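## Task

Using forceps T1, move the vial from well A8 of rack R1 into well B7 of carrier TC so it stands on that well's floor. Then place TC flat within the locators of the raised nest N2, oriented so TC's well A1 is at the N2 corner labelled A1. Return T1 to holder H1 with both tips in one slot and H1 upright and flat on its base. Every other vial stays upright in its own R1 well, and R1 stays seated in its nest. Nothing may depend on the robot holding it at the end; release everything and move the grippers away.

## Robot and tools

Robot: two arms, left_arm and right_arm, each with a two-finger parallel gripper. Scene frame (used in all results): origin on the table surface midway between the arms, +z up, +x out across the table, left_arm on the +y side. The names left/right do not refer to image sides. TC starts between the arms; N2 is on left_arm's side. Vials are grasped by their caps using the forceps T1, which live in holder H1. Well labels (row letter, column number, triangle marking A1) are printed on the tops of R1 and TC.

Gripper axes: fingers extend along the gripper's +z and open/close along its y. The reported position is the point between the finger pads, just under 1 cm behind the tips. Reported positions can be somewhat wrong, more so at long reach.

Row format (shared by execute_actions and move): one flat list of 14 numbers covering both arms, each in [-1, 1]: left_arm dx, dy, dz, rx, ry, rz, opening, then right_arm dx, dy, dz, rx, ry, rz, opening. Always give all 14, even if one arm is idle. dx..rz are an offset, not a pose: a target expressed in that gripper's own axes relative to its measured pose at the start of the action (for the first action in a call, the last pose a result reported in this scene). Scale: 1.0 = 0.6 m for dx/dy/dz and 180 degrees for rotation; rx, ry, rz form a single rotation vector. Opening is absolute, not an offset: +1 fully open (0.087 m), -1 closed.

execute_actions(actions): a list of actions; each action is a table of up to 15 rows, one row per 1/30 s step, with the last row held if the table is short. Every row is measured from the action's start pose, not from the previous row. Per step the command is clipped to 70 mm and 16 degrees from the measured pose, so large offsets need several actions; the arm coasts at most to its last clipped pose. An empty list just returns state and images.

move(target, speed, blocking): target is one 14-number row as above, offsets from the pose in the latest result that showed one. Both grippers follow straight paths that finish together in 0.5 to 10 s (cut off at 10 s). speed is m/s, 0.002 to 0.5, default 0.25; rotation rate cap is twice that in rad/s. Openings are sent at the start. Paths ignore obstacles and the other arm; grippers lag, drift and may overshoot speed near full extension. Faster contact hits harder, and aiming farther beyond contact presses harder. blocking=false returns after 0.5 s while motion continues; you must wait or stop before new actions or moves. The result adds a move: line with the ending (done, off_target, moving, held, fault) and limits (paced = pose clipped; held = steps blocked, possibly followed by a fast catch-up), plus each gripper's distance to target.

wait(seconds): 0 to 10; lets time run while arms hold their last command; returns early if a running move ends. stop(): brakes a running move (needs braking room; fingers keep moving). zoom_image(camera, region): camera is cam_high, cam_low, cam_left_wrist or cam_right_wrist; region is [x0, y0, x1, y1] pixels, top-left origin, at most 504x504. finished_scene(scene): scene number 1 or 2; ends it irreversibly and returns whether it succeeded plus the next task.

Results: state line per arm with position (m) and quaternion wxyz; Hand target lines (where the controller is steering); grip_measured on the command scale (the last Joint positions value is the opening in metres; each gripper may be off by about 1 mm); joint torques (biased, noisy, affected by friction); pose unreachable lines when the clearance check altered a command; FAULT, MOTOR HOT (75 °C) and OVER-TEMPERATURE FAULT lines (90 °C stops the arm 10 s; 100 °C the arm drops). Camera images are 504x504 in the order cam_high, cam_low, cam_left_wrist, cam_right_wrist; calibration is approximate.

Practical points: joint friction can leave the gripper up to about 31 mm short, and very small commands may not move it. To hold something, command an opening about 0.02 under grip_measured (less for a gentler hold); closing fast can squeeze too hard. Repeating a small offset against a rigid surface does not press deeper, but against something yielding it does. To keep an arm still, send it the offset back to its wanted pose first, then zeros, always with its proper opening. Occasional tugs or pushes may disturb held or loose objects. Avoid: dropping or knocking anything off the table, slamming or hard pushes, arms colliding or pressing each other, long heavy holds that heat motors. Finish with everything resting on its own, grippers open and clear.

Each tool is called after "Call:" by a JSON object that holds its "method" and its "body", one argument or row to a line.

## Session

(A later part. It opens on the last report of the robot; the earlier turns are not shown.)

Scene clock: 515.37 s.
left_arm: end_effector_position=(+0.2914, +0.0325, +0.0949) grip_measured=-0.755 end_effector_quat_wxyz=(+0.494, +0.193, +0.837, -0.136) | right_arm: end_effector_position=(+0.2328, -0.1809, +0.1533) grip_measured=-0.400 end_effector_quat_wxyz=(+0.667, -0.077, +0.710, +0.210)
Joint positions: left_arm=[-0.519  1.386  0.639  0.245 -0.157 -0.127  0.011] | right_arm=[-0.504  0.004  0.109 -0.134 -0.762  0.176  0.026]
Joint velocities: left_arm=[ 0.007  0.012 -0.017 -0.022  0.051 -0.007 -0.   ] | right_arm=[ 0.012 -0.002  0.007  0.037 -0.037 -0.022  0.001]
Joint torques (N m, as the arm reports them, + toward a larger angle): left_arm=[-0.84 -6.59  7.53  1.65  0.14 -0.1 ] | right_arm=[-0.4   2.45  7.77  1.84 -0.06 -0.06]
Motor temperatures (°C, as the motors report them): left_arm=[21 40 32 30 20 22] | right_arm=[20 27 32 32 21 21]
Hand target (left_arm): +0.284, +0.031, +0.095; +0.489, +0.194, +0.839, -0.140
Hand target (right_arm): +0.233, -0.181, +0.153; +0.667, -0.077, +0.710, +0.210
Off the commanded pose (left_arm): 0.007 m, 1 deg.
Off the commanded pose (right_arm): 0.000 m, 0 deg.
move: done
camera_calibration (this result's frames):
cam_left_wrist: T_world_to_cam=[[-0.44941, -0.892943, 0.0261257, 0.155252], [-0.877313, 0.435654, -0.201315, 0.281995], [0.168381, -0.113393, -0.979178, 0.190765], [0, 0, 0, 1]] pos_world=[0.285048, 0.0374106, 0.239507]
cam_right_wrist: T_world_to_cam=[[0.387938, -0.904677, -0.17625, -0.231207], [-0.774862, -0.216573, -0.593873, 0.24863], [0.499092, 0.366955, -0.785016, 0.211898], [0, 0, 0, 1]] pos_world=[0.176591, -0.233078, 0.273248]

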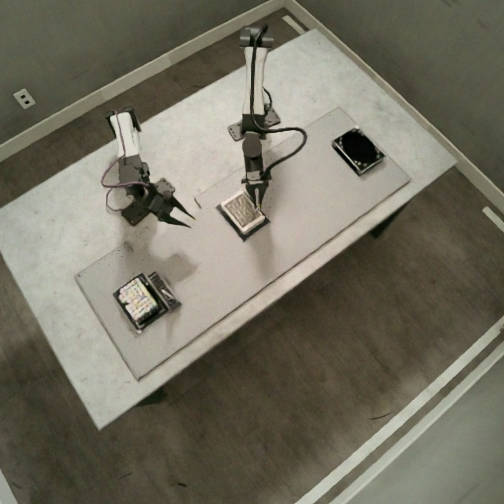

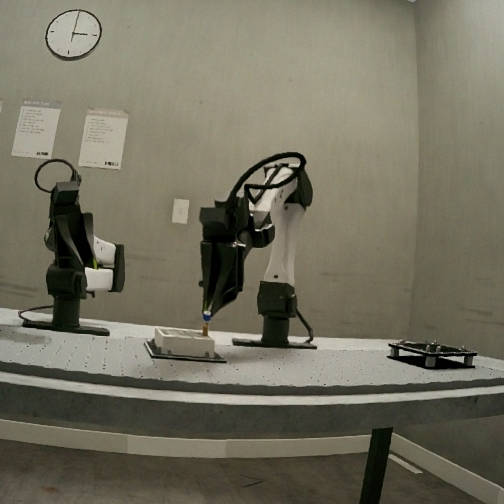

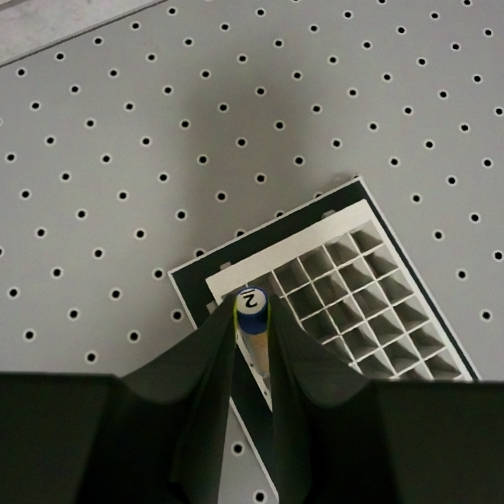

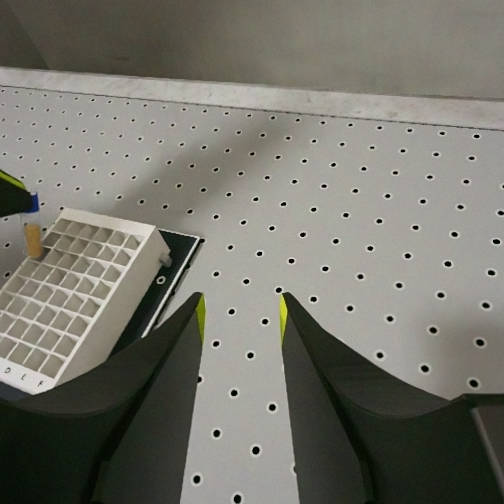

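Call:
{"method": "move", "body": {
  "target": [-0.02,-0.014,0.03,0,0,0,-0.78,0,0,0,0,0,0,-0.4],
  "speed": 0.015
}}

Call:
{"method": "zoom_image", "body": {
  "camera": "cam_right_wrist",
  "region": [0,150,150,300]
}}

Call:
{"method": "zoom_image", "body": {
  "camera": "cam_left_wrist",
  "region": [150,270,350,470]
}}

Scene clock: 518.00 s.
left_arm: end_effector_position=(+0.3066, +0.0217, +0.1023) grip_measured=-0.755 end_effector_quat_wxyz=(+0.500, +0.189, +0.834, -0.136) | right_arm: end_effector_position=(+0.2328, -0.1809, +0.1533) grip_measured=-0.400 end_effector_quat_wxyz=(+0.667, -0.077, +0.710, +0.210)
Joint positions: left_arm=[-0.519  1.445  0.708  0.249 -0.163 -0.128  0.011] | right_arm=[-0.504  0.004  0.109 -0.134 -0.762  0.176  0.026]
Joint velocities: left_arm=[-0.007 -0.012 -0.012 -0.066  0.037  0.007  0.   ] | right_arm=[-0.007 -0.007 -0.002 -0.051 -0.037 -0.037 -0.   ]
Joint torques (N m, as the arm reports them, + toward a larger angle): left_arm=[-0.96 -3.69  9.39  1.78  0.06 -0.04] | right_arm=[-0.46  2.42  7.76  1.89 -0.07 -0.06]
Motor temperatures (°C, as the motors report them): left_arm=[21 40 33 30 20 22] | right_arm=[20 27 32 32 21 21]
Hand target (left_arm): +0.307, +0.016, +0.098; +0.494, +0.193, +0.837, -0.136
Hand target (right_arm): +0.233, -0.181, +0.153; +0.667, -0.077, +0.710, +0.210
Off the commanded pose (left_arm): 0.008 m, 1 deg.
Off the commanded pose (right_arm): 0.000 m, 0 deg.
move: done
camera_calibration (this result's frames):
cam_left_wrist: T_world_to_cam=[[-0.444612, -0.895322, 0.0268106, 0.150765], [-0.877244, 0.429196, -0.215021, 0.303056], [0.181006, -0.11912, -0.976241, 0.19018], [0, 0, 0, 1]] pos_world=[0.298462, 0.0275667, 0.246783]
cam_right_wrist: T_world_to_cam=[[0.387938, -0.904677, -0.17625, -0.231207], [-0.774862, -0.216573, -0.593873, 0.24863], [0.499092, 0.366955, -0.785016, 0.211898], [0, 0, 0, 1]] pos_world=[0.176591, -0.233078, 0.273248]

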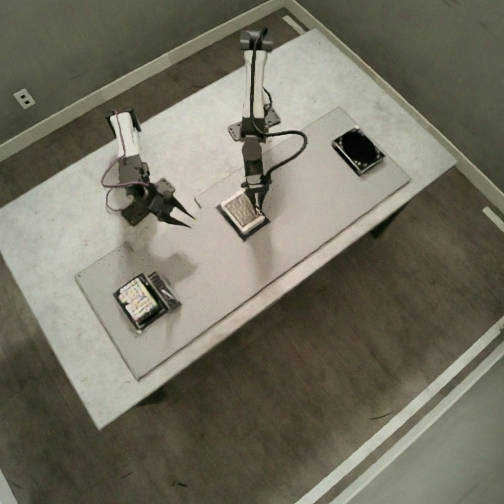

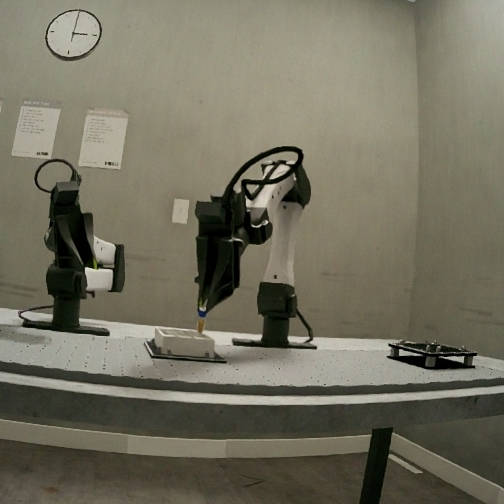

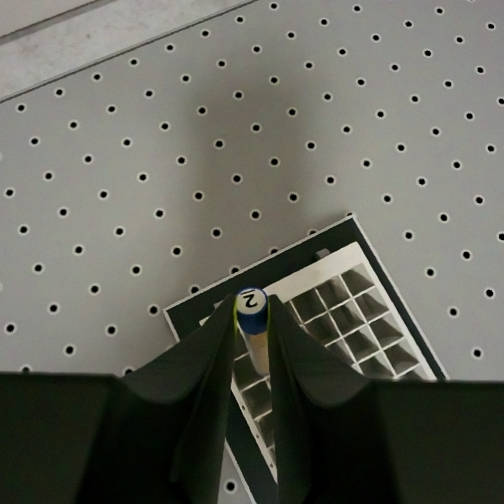

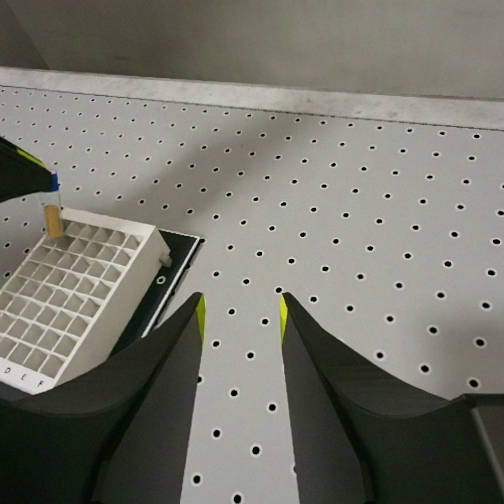

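Region (0, 150, 150, 300) of cam_right_wrist's 504x504 image, scaled by 3.360, with more detail than that image has.

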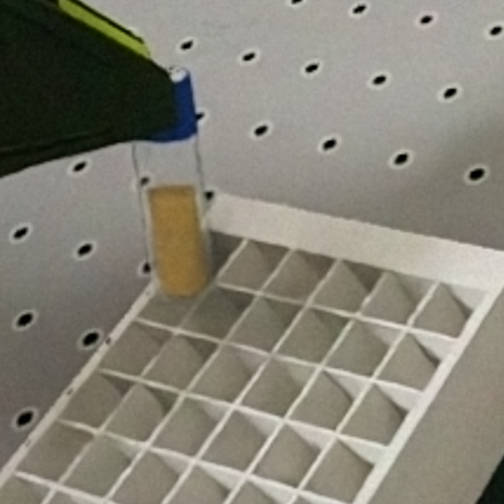

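Region (150, 270, 350, 470) of cam_left_wrist's 504x504 image, scaled by 2.520, with more detail than that image has.

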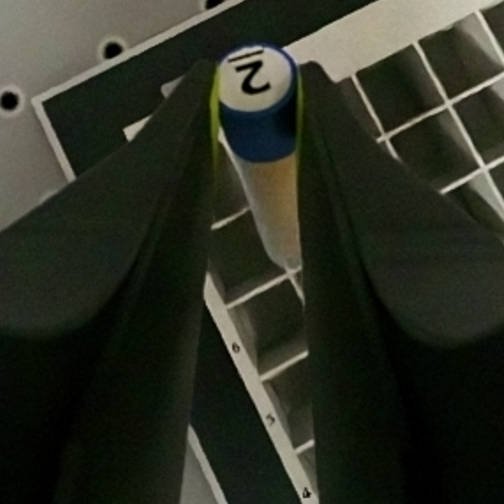

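Call:
{"method": "move", "body": {
  "target": [0.04,-0.022,0.016,0,0,0,-0.78,0,0,0,0,0,0,-0.4],
  "speed": 0.015
}}

Call:
{"method": "zoom_image", "body": {
  "camera": "cam_right_wrist",
  "region": [0,150,150,300]
}}

Call:
{"method": "zoom_image", "body": {
  "camera": "cam_left_wrist",
  "region": [150,270,350,470]
}}

Scene clock: 520.70 s.
left_arm: end_effector_position=(+0.3062, +0.0095, +0.0980) grip_measured=-0.755 end_effector_quat_wxyz=(+0.519, +0.185, +0.822, -0.142) | right_arm: end_effector_position=(+0.2328, -0.1809, +0.1533) grip_measured=-0.400 end_effector_quat_wxyz=(+0.667, -0.077, +0.710, +0.210)
Joint positions: left_arm=[-0.557  1.481  0.675  0.362 -0.202 -0.14   0.011] | right_arm=[-0.504  0.004  0.109 -0.134 -0.762  0.176  0.026]
Joint velocities: left_arm=[ 0.002  0.017  0.002 -0.022 -0.022  0.007  0.   ] | right_arm=[-0.017 -0.007 -0.002 -0.007  0.037  0.022 -0.   ]
Joint torques (N m, as the arm reports them, + toward a larger angle): left_arm=[-0.76 -3.75  5.63  1.85  0.09 -0.1 ] | right_arm=[-0.71  2.47  7.76  1.84 -0.08 -0.04]
Motor temperatures (°C, as the motors report them): left_arm=[21 39 33 31 20 22] | right_arm=[20 27 32 32 21 21]
Hand target (left_arm): +0.298, +0.011, +0.078; +0.500, +0.190, +0.834, -0.135
Hand target (right_arm): +0.233, -0.181, +0.153; +0.667, -0.077, +0.710, +0.210
Off the commanded pose (left_arm): 0.023 m, 3 deg.
Off the commanded pose (right_arm): 0.000 m, 0 deg.
move: off_target (left_arm)
camera_calibration (this result's frames):
cam_left_wrist: T_world_to_cam=[[-0.444627, -0.895172, 0.03121, 0.139339], [-0.868139, 0.422097, -0.261092, 0.308819], [0.220549, -0.143183, -0.964809, 0.171664], [0, 0, 0, 1]] pos_world=[0.292191, 0.0189599, 0.241904]
cam_right_wrist: T_world_to_cam=[[0.387938, -0.904677, -0.17625, -0.231207], [-0.774862, -0.216573, -0.593873, 0.24863], [0.499092, 0.366955, -0.785016, 0.211898], [0, 0, 0, 1]] pos_world=[0.176591, -0.233078, 0.273248]

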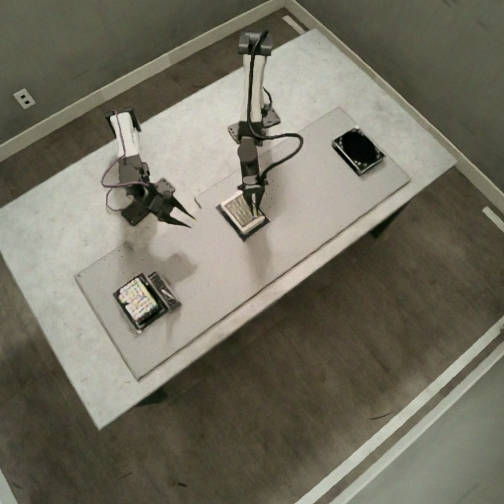

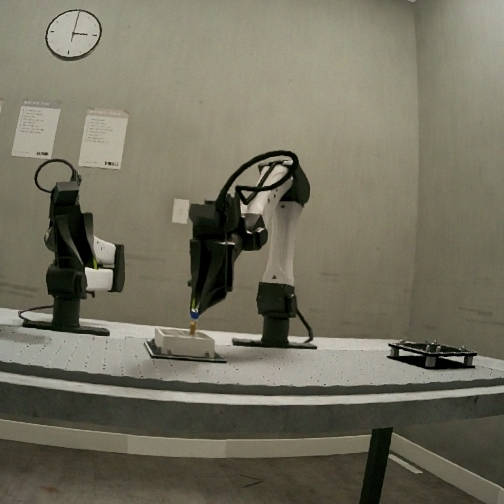

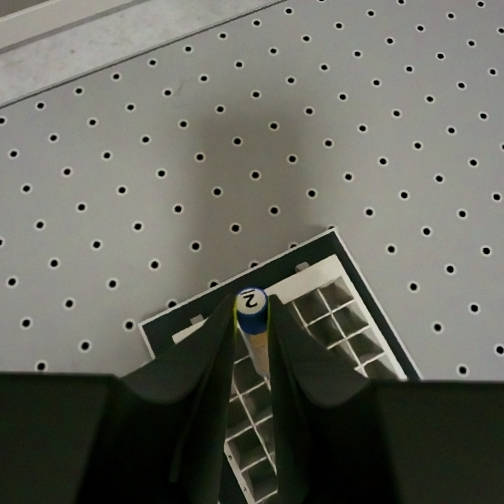

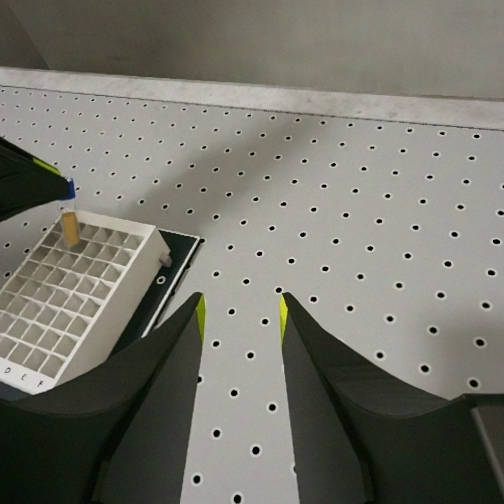

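Region (0, 150, 150, 300) of cam_right_wrist's 504x504 image, scaled by 3.360, with more detail than that image has.

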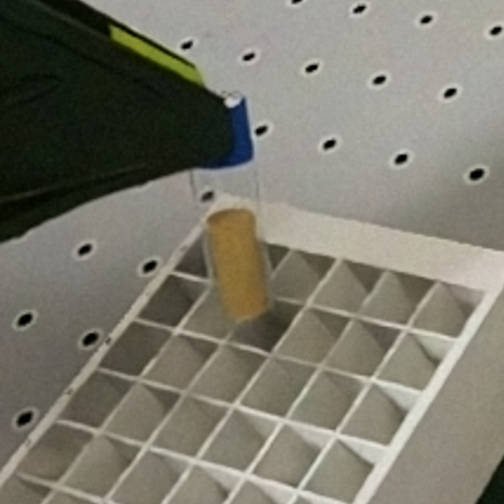

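Region (150, 270, 350, 470) of cam_left_wrist's 504x504 image, scaled by 2.520, with more detail than that image has.

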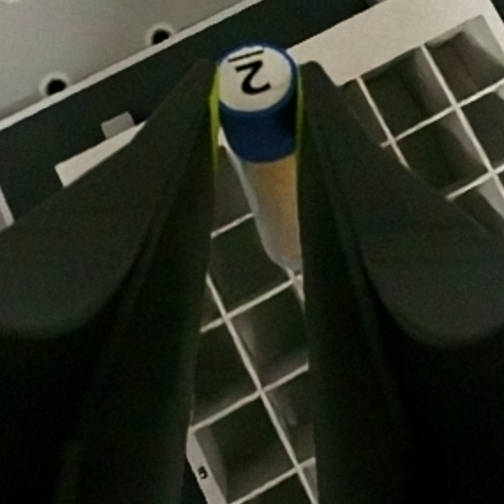

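Call:
{"method": "move", "body": {
  "target": [0.03,0.021,-0.012,0,0,0,-0.78,0,0,0,0,0,0,-0.4],
  "speed": 0.01
}}

Call:
{"method": "zoom_image", "body": {
  "camera": "cam_right_wrist",
  "region": [0,150,150,300]
}}

Call:
{"method": "zoom_image", "body": {
  "camera": "cam_left_wrist",
  "region": [150,270,350,470]
}}

Scene clock: 523.87 s.
left_arm: end_effector_position=(+0.3049, +0.0121, +0.0969) grip_measured=-0.755 end_effector_quat_wxyz=(+0.534, +0.182, +0.810, -0.160) | right_arm: end_effector_position=(+0.2328, -0.1809, +0.1533) grip_measured=-0.400 end_effector_quat_wxyz=(+0.667, -0.077, +0.710, +0.210)
Joint positions: left_arm=[-0.541  1.471  0.615  0.461 -0.169 -0.141  0.011] | right_arm=[-0.504  0.004  0.109 -0.134 -0.762  0.176  0.026]
Joint velocities: left_arm=[-0.012 -0.017 -0.002 -0.007 -0.037  0.007 -0.001] | right_arm=[ 0.012 -0.007  0.002 -0.125  0.007 -0.081  0.   ]
Joint torques (N m, as the arm reports them, + toward a larger angle): left_arm=[ 1.09 -6.87  5.16  1.61  0.12  0.18] | right_arm=[-0.42  2.36  7.87  1.85 -0.1  -0.07]
Motor temperatures (°C, as the motors report them): left_arm=[21 39 33 31 20 22] | right_arm=[20 27 32 32 21 21]
Hand target (left_arm): +0.299, +0.026, +0.084; +0.519, +0.185, +0.822, -0.142
Hand target (right_arm): +0.233, -0.181, +0.153; +0.667, -0.077, +0.710, +0.210
Off the commanded pose (left_arm): 0.020 m, 3 deg.
Off the commanded pose (right_arm): 0.000 m, 0 deg.
move: off_target (left_arm)
camera_calibration (this result's frames):
cam_left_wrist: T_world_to_cam=[[-0.45749, -0.887478, 0.0555435, 0.142589], [-0.85474, 0.42167, -0.302679, 0.306263], [0.2452, -0.185948, -0.951473, 0.162983], [0, 0, 0, 1]] pos_world=[0.287044, 0.0277089, 0.239853]
cam_right_wrist: T_world_to_cam=[[0.387938, -0.904677, -0.17625, -0.231207], [-0.774862, -0.216573, -0.593873, 0.24863], [0.499092, 0.366955, -0.785016, 0.211898], [0, 0, 0, 1]] pos_world=[0.176591, -0.233078, 0.273248]

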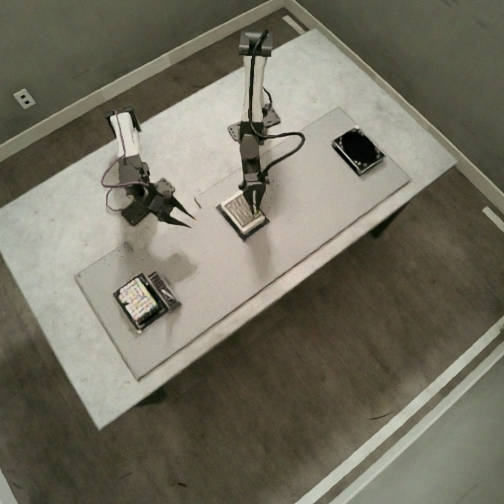

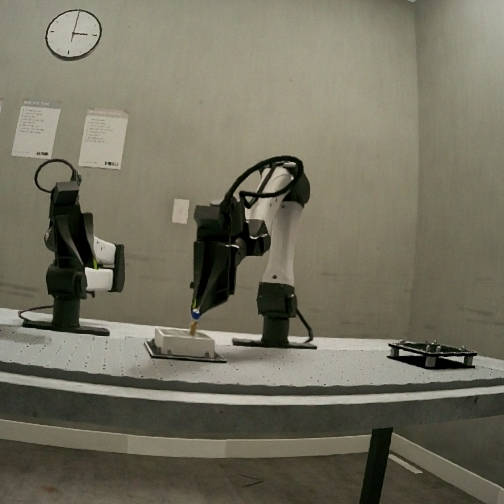

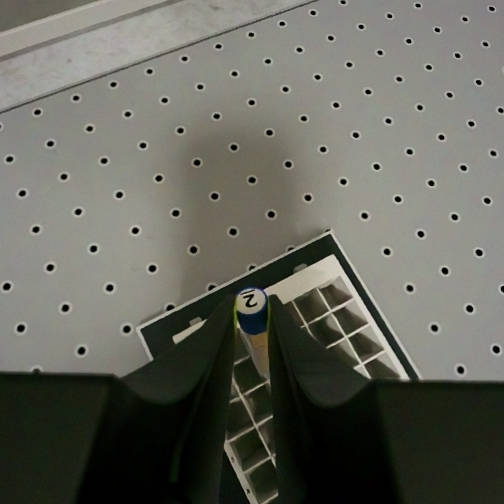

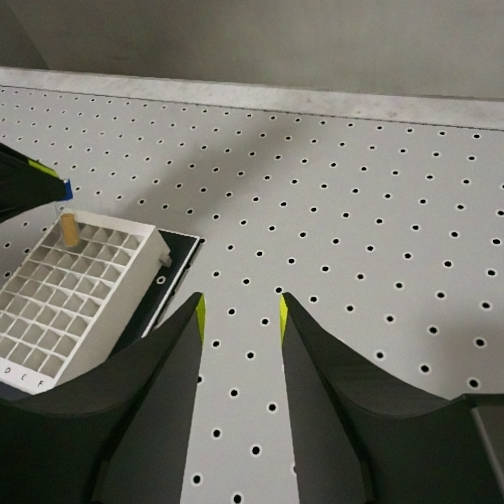

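Region (0, 150, 150, 300) of cam_right_wrist's 504x504 image, scaled by 3.360, with more detail than that image has.

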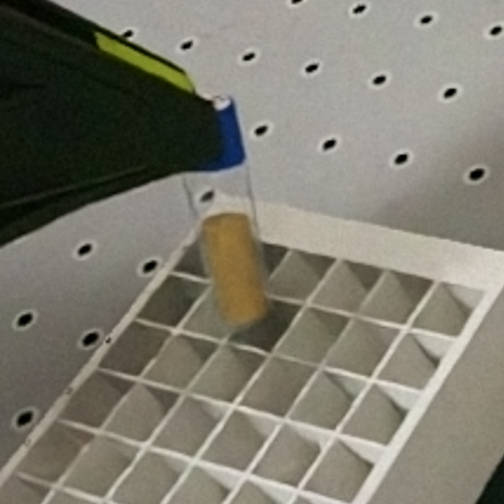

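Region (150, 270, 350, 470) of cam_left_wrist's 504x504 image, scaled by 2.520, with more detail than that image has.

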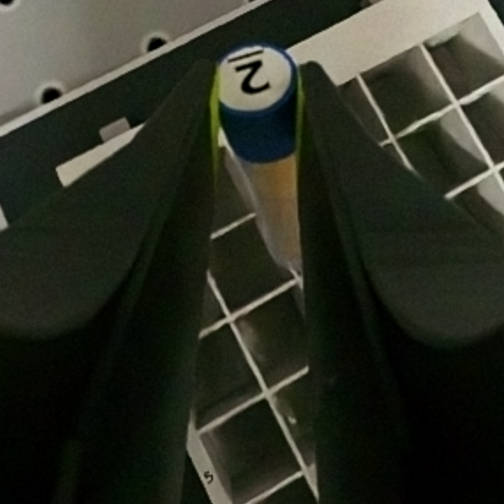

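Caught in C7. Lift out with a +y step.

Call:
{"method": "move", "body": {
  "target": [-0.008,0.02,-0.014,0,0,0,-0.78,0,0,0,0,0,0,-0.4],
  "speed": 0.01
}}

Call:
{"method": "zoom_image", "body": {
  "camera": "cam_right_wrist",
  "region": [0,150,150,300]
}}

Call:
{"method": "zoom_image", "body": {
  "camera": "cam_left_wrist",
  "region": [150,270,350,470]
}}

Scene clock: 526.07 s.
left_arm: end_effector_position=(+0.3079, +0.0182, +0.1066) grip_measured=-0.755 end_effector_quat_wxyz=(+0.539, +0.179, +0.806, -0.166) | right_arm: end_effector_position=(+0.2328, -0.1809, +0.1533) grip_measured=-0.400 end_effector_quat_wxyz=(+0.667, -0.077, +0.710, +0.210)
Joint positions: left_arm=[-0.512  1.438  0.615  0.447 -0.138 -0.136  0.011] | right_arm=[-0.504  0.004  0.109 -0.134 -0.762  0.176  0.026]
Joint velocities: left_arm=[ 0.002 -0.007 -0.007  0.037  0.066 -0.037  0.   ] | right_arm=[-0.012  0.007 -0.007 -0.022 -0.037 -0.051  0.   ]
Joint torques (N m, as the arm reports them, + toward a larger angle): left_arm=[ 0.95 -6.87  6.67  1.72  0.2   0.14] | right_arm=[-0.57  2.36  7.81  1.78 -0.1  -0.07]
Motor temperatures (°C, as the motors report them): left_arm=[21 39 33 31 20 22] | right_arm=[20 27 32 32 21 21]
Hand target (left_arm): +0.305, +0.025, +0.104; +0.534, +0.182, +0.810, -0.160
Hand target (right_arm): +0.233, -0.181, +0.153; +0.667, -0.077, +0.710, +0.210
Off the commanded pose (left_arm): 0.009 m, 1 deg.
Off the commanded pose (right_arm): 0.000 m, 0 deg.
move: done
camera_calibration (this result's frames):
cam_left_wrist: T_world_to_cam=[[-0.459602, -0.885631, 0.0665086, 0.148239], [-0.851036, 0.417757, -0.318146, 0.309792], [0.253975, -0.202822, -0.945706, 0.169547], [0, 0, 0, 1]] pos_world=[0.288715, 0.0362551, 0.249041]
cam_right_wrist: T_world_to_cam=[[0.387938, -0.904677, -0.17625, -0.231207], [-0.774862, -0.216573, -0.593873, 0.24863], [0.499092, 0.366955, -0.785016, 0.211898], [0, 0, 0, 1]] pos_world=[0.176591, -0.233078, 0.273248]

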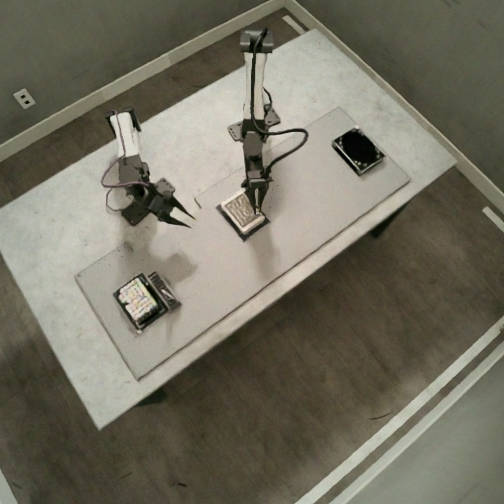

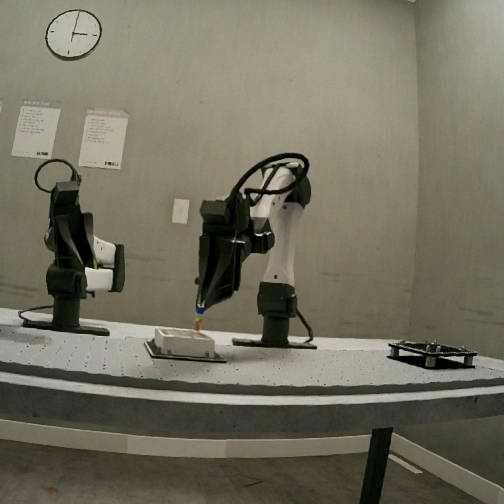

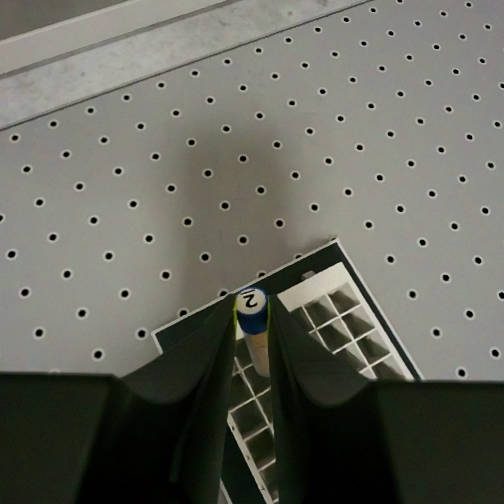

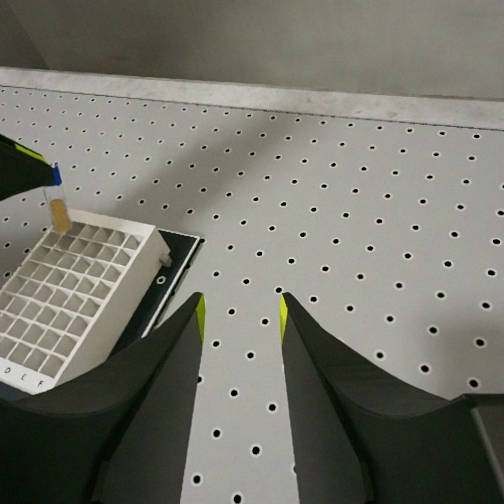

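Region (0, 150, 150, 300) of cam_right_wrist's 504x504 image, scaled by 3.360, with more detail than that image has.

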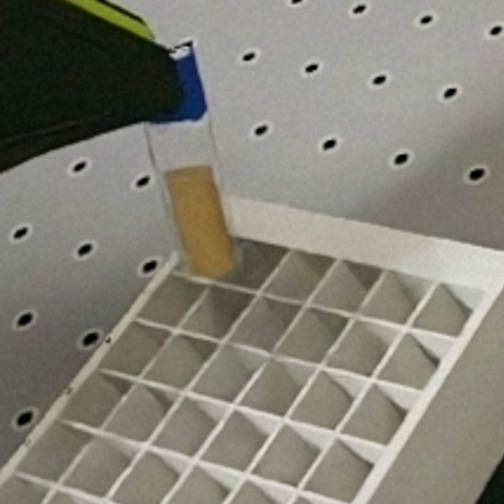

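Region (150, 270, 350, 470) of cam_left_wrist's 504x504 image, scaled by 2.520, with more detail than that image has.

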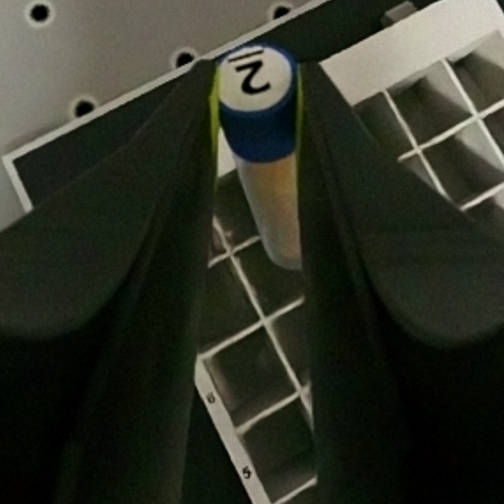

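Waist good. Descend along axis with back bias.

Call:
{"method": "move", "body": {
  "target": [0.05,0,-0.014,0,0,0,-0.78,0,0,0,0,0,0,-0.4],
  "speed": 0.01
}}

Call:
{"method": "zoom_image", "body": {
  "camera": "cam_right_wrist",
  "region": [0,150,150,300]
}}

Call:
{"method": "zoom_image", "body": {
  "camera": "cam_left_wrist",
  "region": [150,270,350,470]
}}

Scene clock: 529.80 s.
left_arm: end_effector_position=(+0.2996, +0.0237, +0.0947) grip_measured=-0.755 end_effector_quat_wxyz=(+0.552, +0.175, +0.797, -0.169) | right_arm: end_effector_position=(+0.2328, -0.1809, +0.1533) grip_measured=-0.400 end_effector_quat_wxyz=(+0.667, -0.077, +0.710, +0.210)
Joint positions: left_arm=[-0.52   1.438  0.521  0.574 -0.151 -0.136  0.011] | right_arm=[-0.504  0.004  0.109 -0.134 -0.762  0.176  0.026]
Joint velocities: left_arm=[ 0.002  0.032 -0.022 -0.066 -0.037  0.051 -0.001] | right_arm=[ 0.017 -0.027 -0.002  0.037 -0.007  0.007  0.   ]
Joint torques (N m, as the arm reports them, + toward a larger angle): left_arm=[-0.88 -4.82  5.29  1.86  0.07 -0.06] | right_arm=[-0.59  2.5   7.8   1.86 -0.09 -0.06]
Motor temperatures (°C, as the motors report them): left_arm=[21 39 33 31 20 22] | right_arm=[20 27 32 32 21 21]
Hand target (left_arm): +0.291, +0.025, +0.082; +0.539, +0.179, +0.806, -0.166
Hand target (right_arm): +0.233, -0.181, +0.153; +0.667, -0.077, +0.710, +0.210
Off the commanded pose (left_arm): 0.016 m, 2 deg.
Off the commanded pose (right_arm): 0.000 m, 0 deg.
move: off_target (left_arm)
camera_calibration (this result's frames):
cam_left_wrist: T_world_to_cam=[[-0.457654, -0.886531, 0.067935, 0.149401], [-0.843257, 0.408548, -0.349294, 0.297519], [0.281905, -0.217142, -0.934547, 0.152442], [0, 0, 0, 1]] pos_world=[0.276285, 0.0439995, 0.236236]
cam_right_wrist: T_world_to_cam=[[0.387938, -0.904677, -0.17625, -0.231207], [-0.774862, -0.216573, -0.593873, 0.24863], [0.499092, 0.366955, -0.785016, 0.211898], [0, 0, 0, 1]] pos_world=[0.176591, -0.233078, 0.273248]

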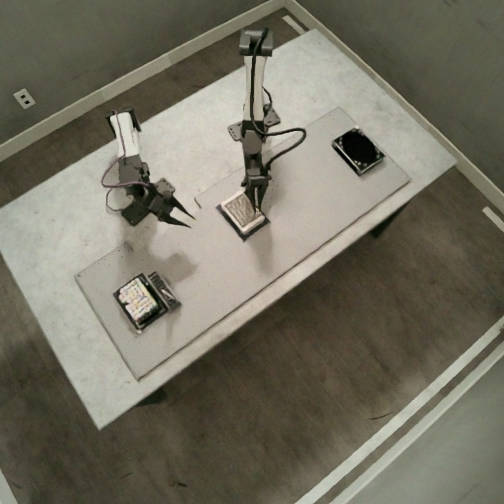

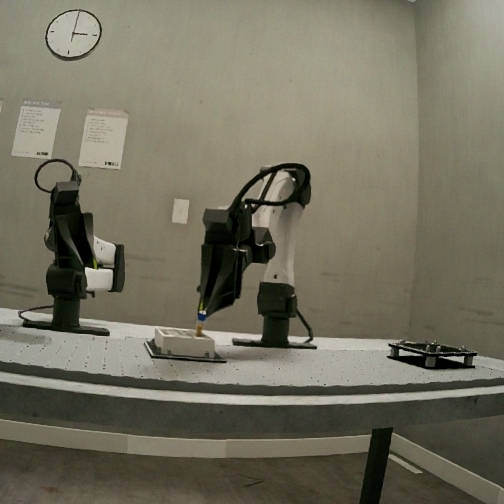

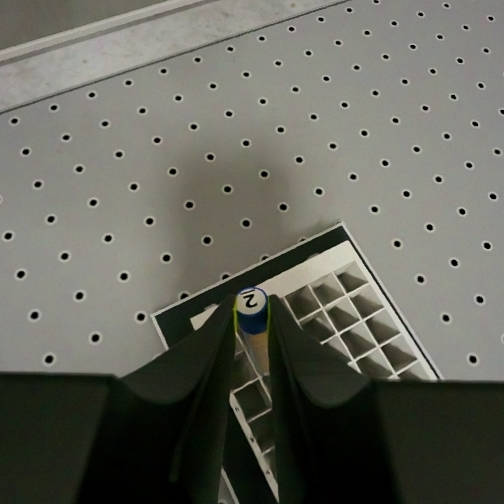

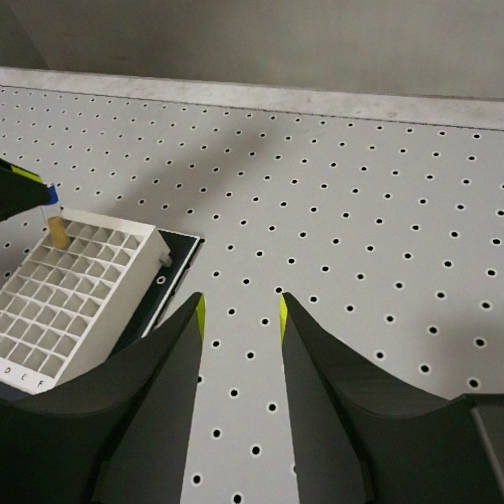

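Region (0, 150, 150, 300) of cam_right_wrist's 504x504 image, scaled by 3.360, with more detail than that image has.

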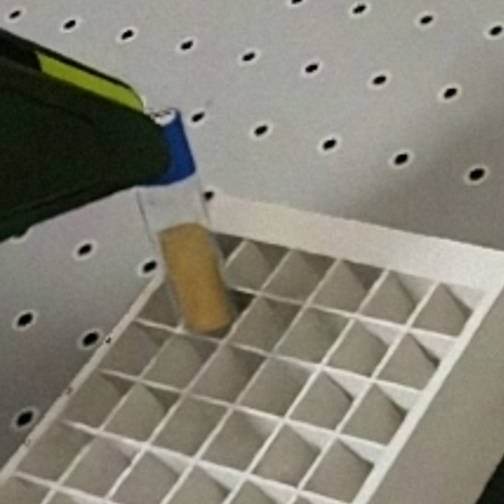

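Region (150, 270, 350, 470) of cam_left_wrist's 504x504 image, scaled by 2.520, with more detail than that image has.

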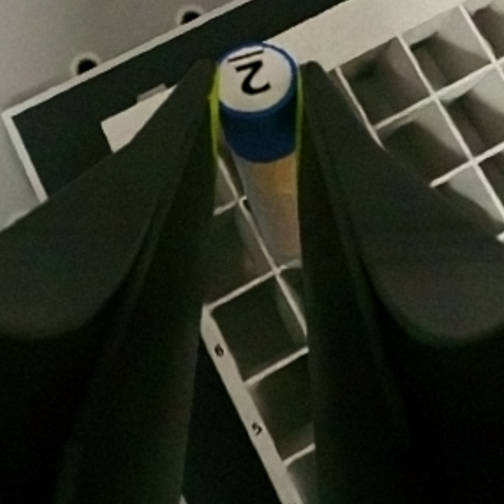

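In B7. Push down and back to pivot it upright.

Call:
{"method": "move", "body": {
  "target": [0.045,-0.012,-0.015,0,0,0,-0.765,0,0,0,0,0,0,-0.4],
  "speed": 0.01
}}

Call:
{"method": "zoom_image", "body": {
  "camera": "cam_right_wrist",
  "region": [0,150,150,300]
}}

Scene clock: 533.57 s.
left_arm: end_effector_position=(+0.2939, +0.0238, +0.0963) grip_measured=-0.755 end_effector_quat_wxyz=(+0.580, +0.164, +0.780, -0.170) | right_arm: end_effector_position=(+0.2328, -0.1809, +0.1533) grip_measured=-0.400 end_effector_quat_wxyz=(+0.667, -0.077, +0.710, +0.210)
Joint positions: left_arm=[-0.552  1.438  0.451  0.708 -0.206 -0.136  0.011] | right_arm=[-0.504  0.004  0.109 -0.134 -0.762  0.176  0.026]
Joint velocities: left_arm=[-0.017 -0.002 -0.017 -0.007  0.007 -0.022 -0.001] | right_arm=[-0.007  0.002 -0.002 -0.051 -0.037  0.007  0.   ]
Joint torques (N m, as the arm reports them, + toward a larger angle): left_arm=[-1.05 -3.53  4.57  1.71  0.2  -0.13] | right_arm=[-0.48  2.24  7.71  1.82 -0.07 -0.07]
Motor temperatures (°C, as the motors report them): left_arm=[21 38 32 31 20 22] | right_arm=[20 27 32 32 21 21]
Hand target (left_arm): +0.280, +0.025, +0.073; +0.552, +0.175, +0.797, -0.169
Hand target (right_arm): +0.233, -0.181, +0.153; +0.667, -0.077, +0.710, +0.210
Off the commanded pose (left_arm): 0.027 m, 4 deg.
Off the commanded pose (right_arm): 0.000 m, 0 deg.
move: off_target (left_arm)
camera_calibration (this result's frames):
cam_left_wrist: T_world_to_cam=[[-0.444542, -0.893299, 0.0663257, 0.14326], [-0.827912, 0.381476, -0.411143, 0.295251], [0.341972, -0.237682, -0.909155, 0.135947], [0, 0, 0, 1]] pos_world=[0.261636, 0.0476549, 0.235486]
cam_right_wrist: T_world_to_cam=[[0.387938, -0.904677, -0.17625, -0.231207], [-0.774862, -0.216573, -0.593873, 0.24863], [0.499092, 0.366955, -0.785016, 0.211898], [0, 0, 0, 1]] pos_world=[0.176591, -0.233078, 0.273248]

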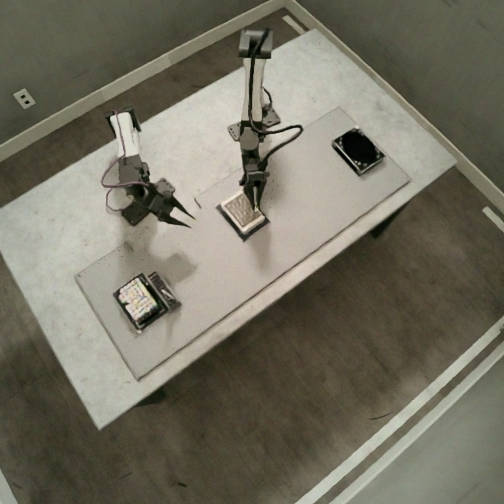

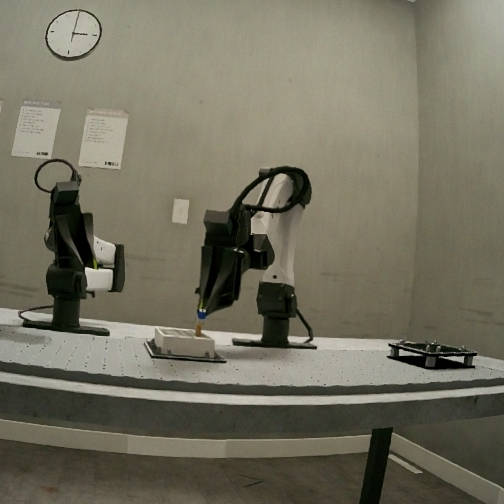

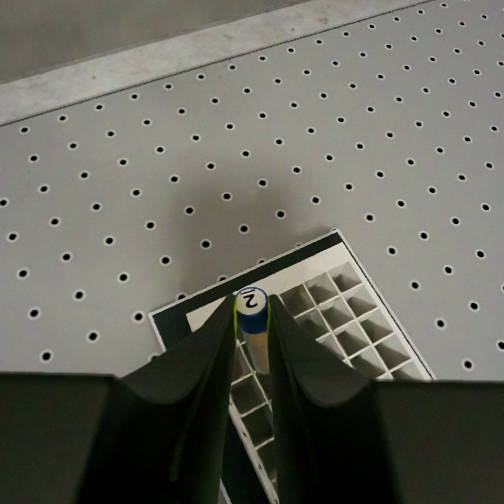

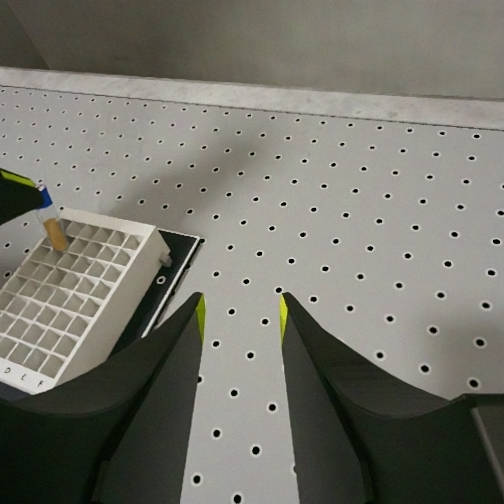

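Region (0, 150, 150, 300) of cam_right_wrist's 504x504 image, scaled by 3.360, with more detail than that image has.

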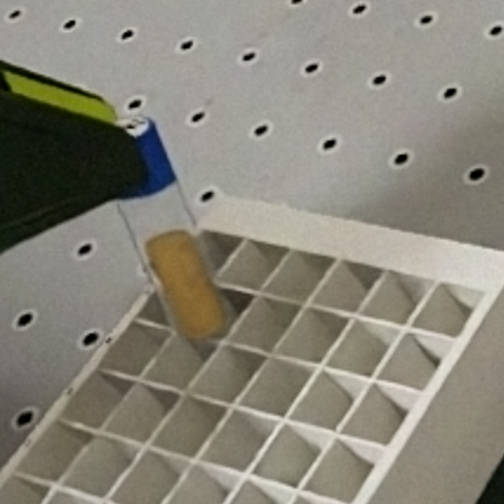

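Call:
{"method": "move", "body": {
  "target": [0.05,0,0.0,0,-0.07,0,-0.78,0,0,0,0,0,0,-0.4],
  "speed": 0.012
}}

Call:
{"method": "zoom_image", "body": {
  "camera": "cam_right_wrist",
  "region": [0,150,150,300]
}}

Scene clock: 543.23 s.
left_arm: end_effector_position=(+0.2963, +0.0229, +0.0974) grip_measured=-0.755 end_effector_quat_wxyz=(+0.690, +0.125, +0.683, -0.203) | right_arm: end_effector_position=(+0.2328, -0.1809, +0.1533) grip_measured=-0.400 end_effector_quat_wxyz=(+0.667, -0.077, +0.710, +0.210)
Joint positions: left_arm=[-0.581  1.792  0.279  1.55  -0.268 -0.095  0.011] | right_arm=[-0.504  0.004  0.109 -0.134 -0.762  0.176  0.026]
Joint velocities: left_arm=[-0.002 -0.012 -0.027 -0.007  0.007 -0.051 -0.001] | right_arm=[-0.007  0.002 -0.012 -0.051  0.007  0.007 -0.   ]
Joint torques (N m, as the arm reports them, + toward a larger angle): left_arm=[-0.89 -3.08  1.9   1.57  0.17  0.12] | right_arm=[-0.46  2.45  7.68  1.8  -0.09 -0.04]
Motor temperatures (°C, as the motors report them): left_arm=[21 36 32 32 20 22] | right_arm=[20 27 33 32 21 21]
Hand target (left_arm): +0.286, +0.026, +0.069; +0.663, +0.147, +0.710, -0.187
Hand target (right_arm): +0.233, -0.181, +0.153; +0.667, -0.077, +0.710, +0.210
Off the commanded pose (left_arm): 0.032 m, 5 deg.
Off the commanded pose (right_arm): 0.000 m, 0 deg.
move: off_target (left_arm)
camera_calibration (this result's frames):
cam_left_wrist: T_world_to_cam=[[-0.440442, -0.892284, 0.0991919, 0.139068], [-0.695818, 0.269455, -0.665756, 0.286315], [0.567316, -0.362247, -0.739547, 0.0554857], [0, 0, 0, 1]] pos_world=[0.228997, 0.0670386, 0.217856]
cam_right_wrist: T_world_to_cam=[[0.387938, -0.904677, -0.17625, -0.231207], [-0.774862, -0.216573, -0.593873, 0.24863], [0.499092, 0.366955, -0.785016, 0.211898], [0, 0, 0, 1]] pos_world=[0.176591, -0.233078, 0.273248]

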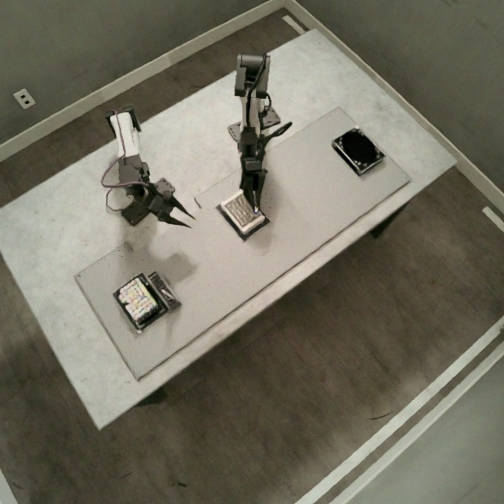

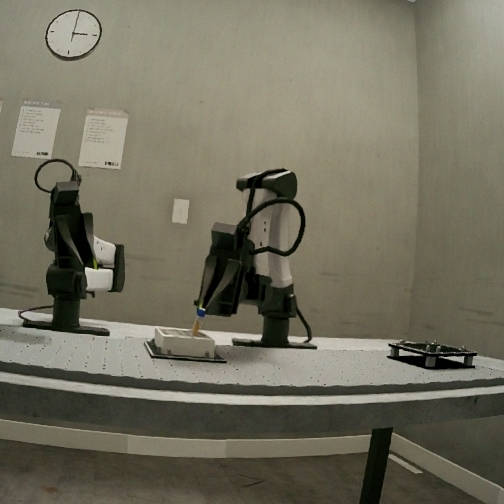

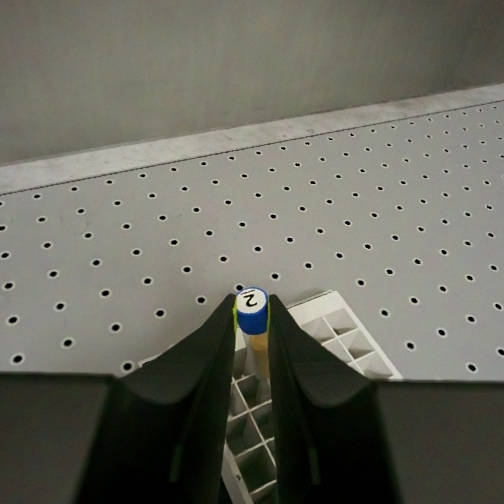

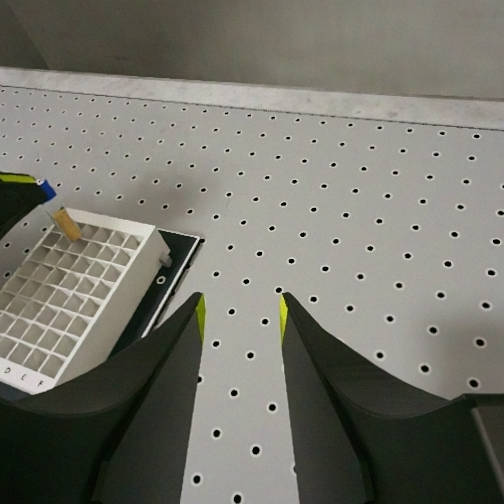

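Region (0, 150, 150, 300) of cam_right_wrist's 504x504 image, scaled by 3.360, with more detail than that image has.

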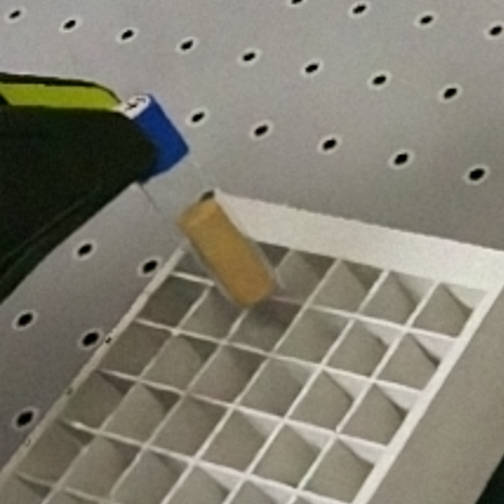

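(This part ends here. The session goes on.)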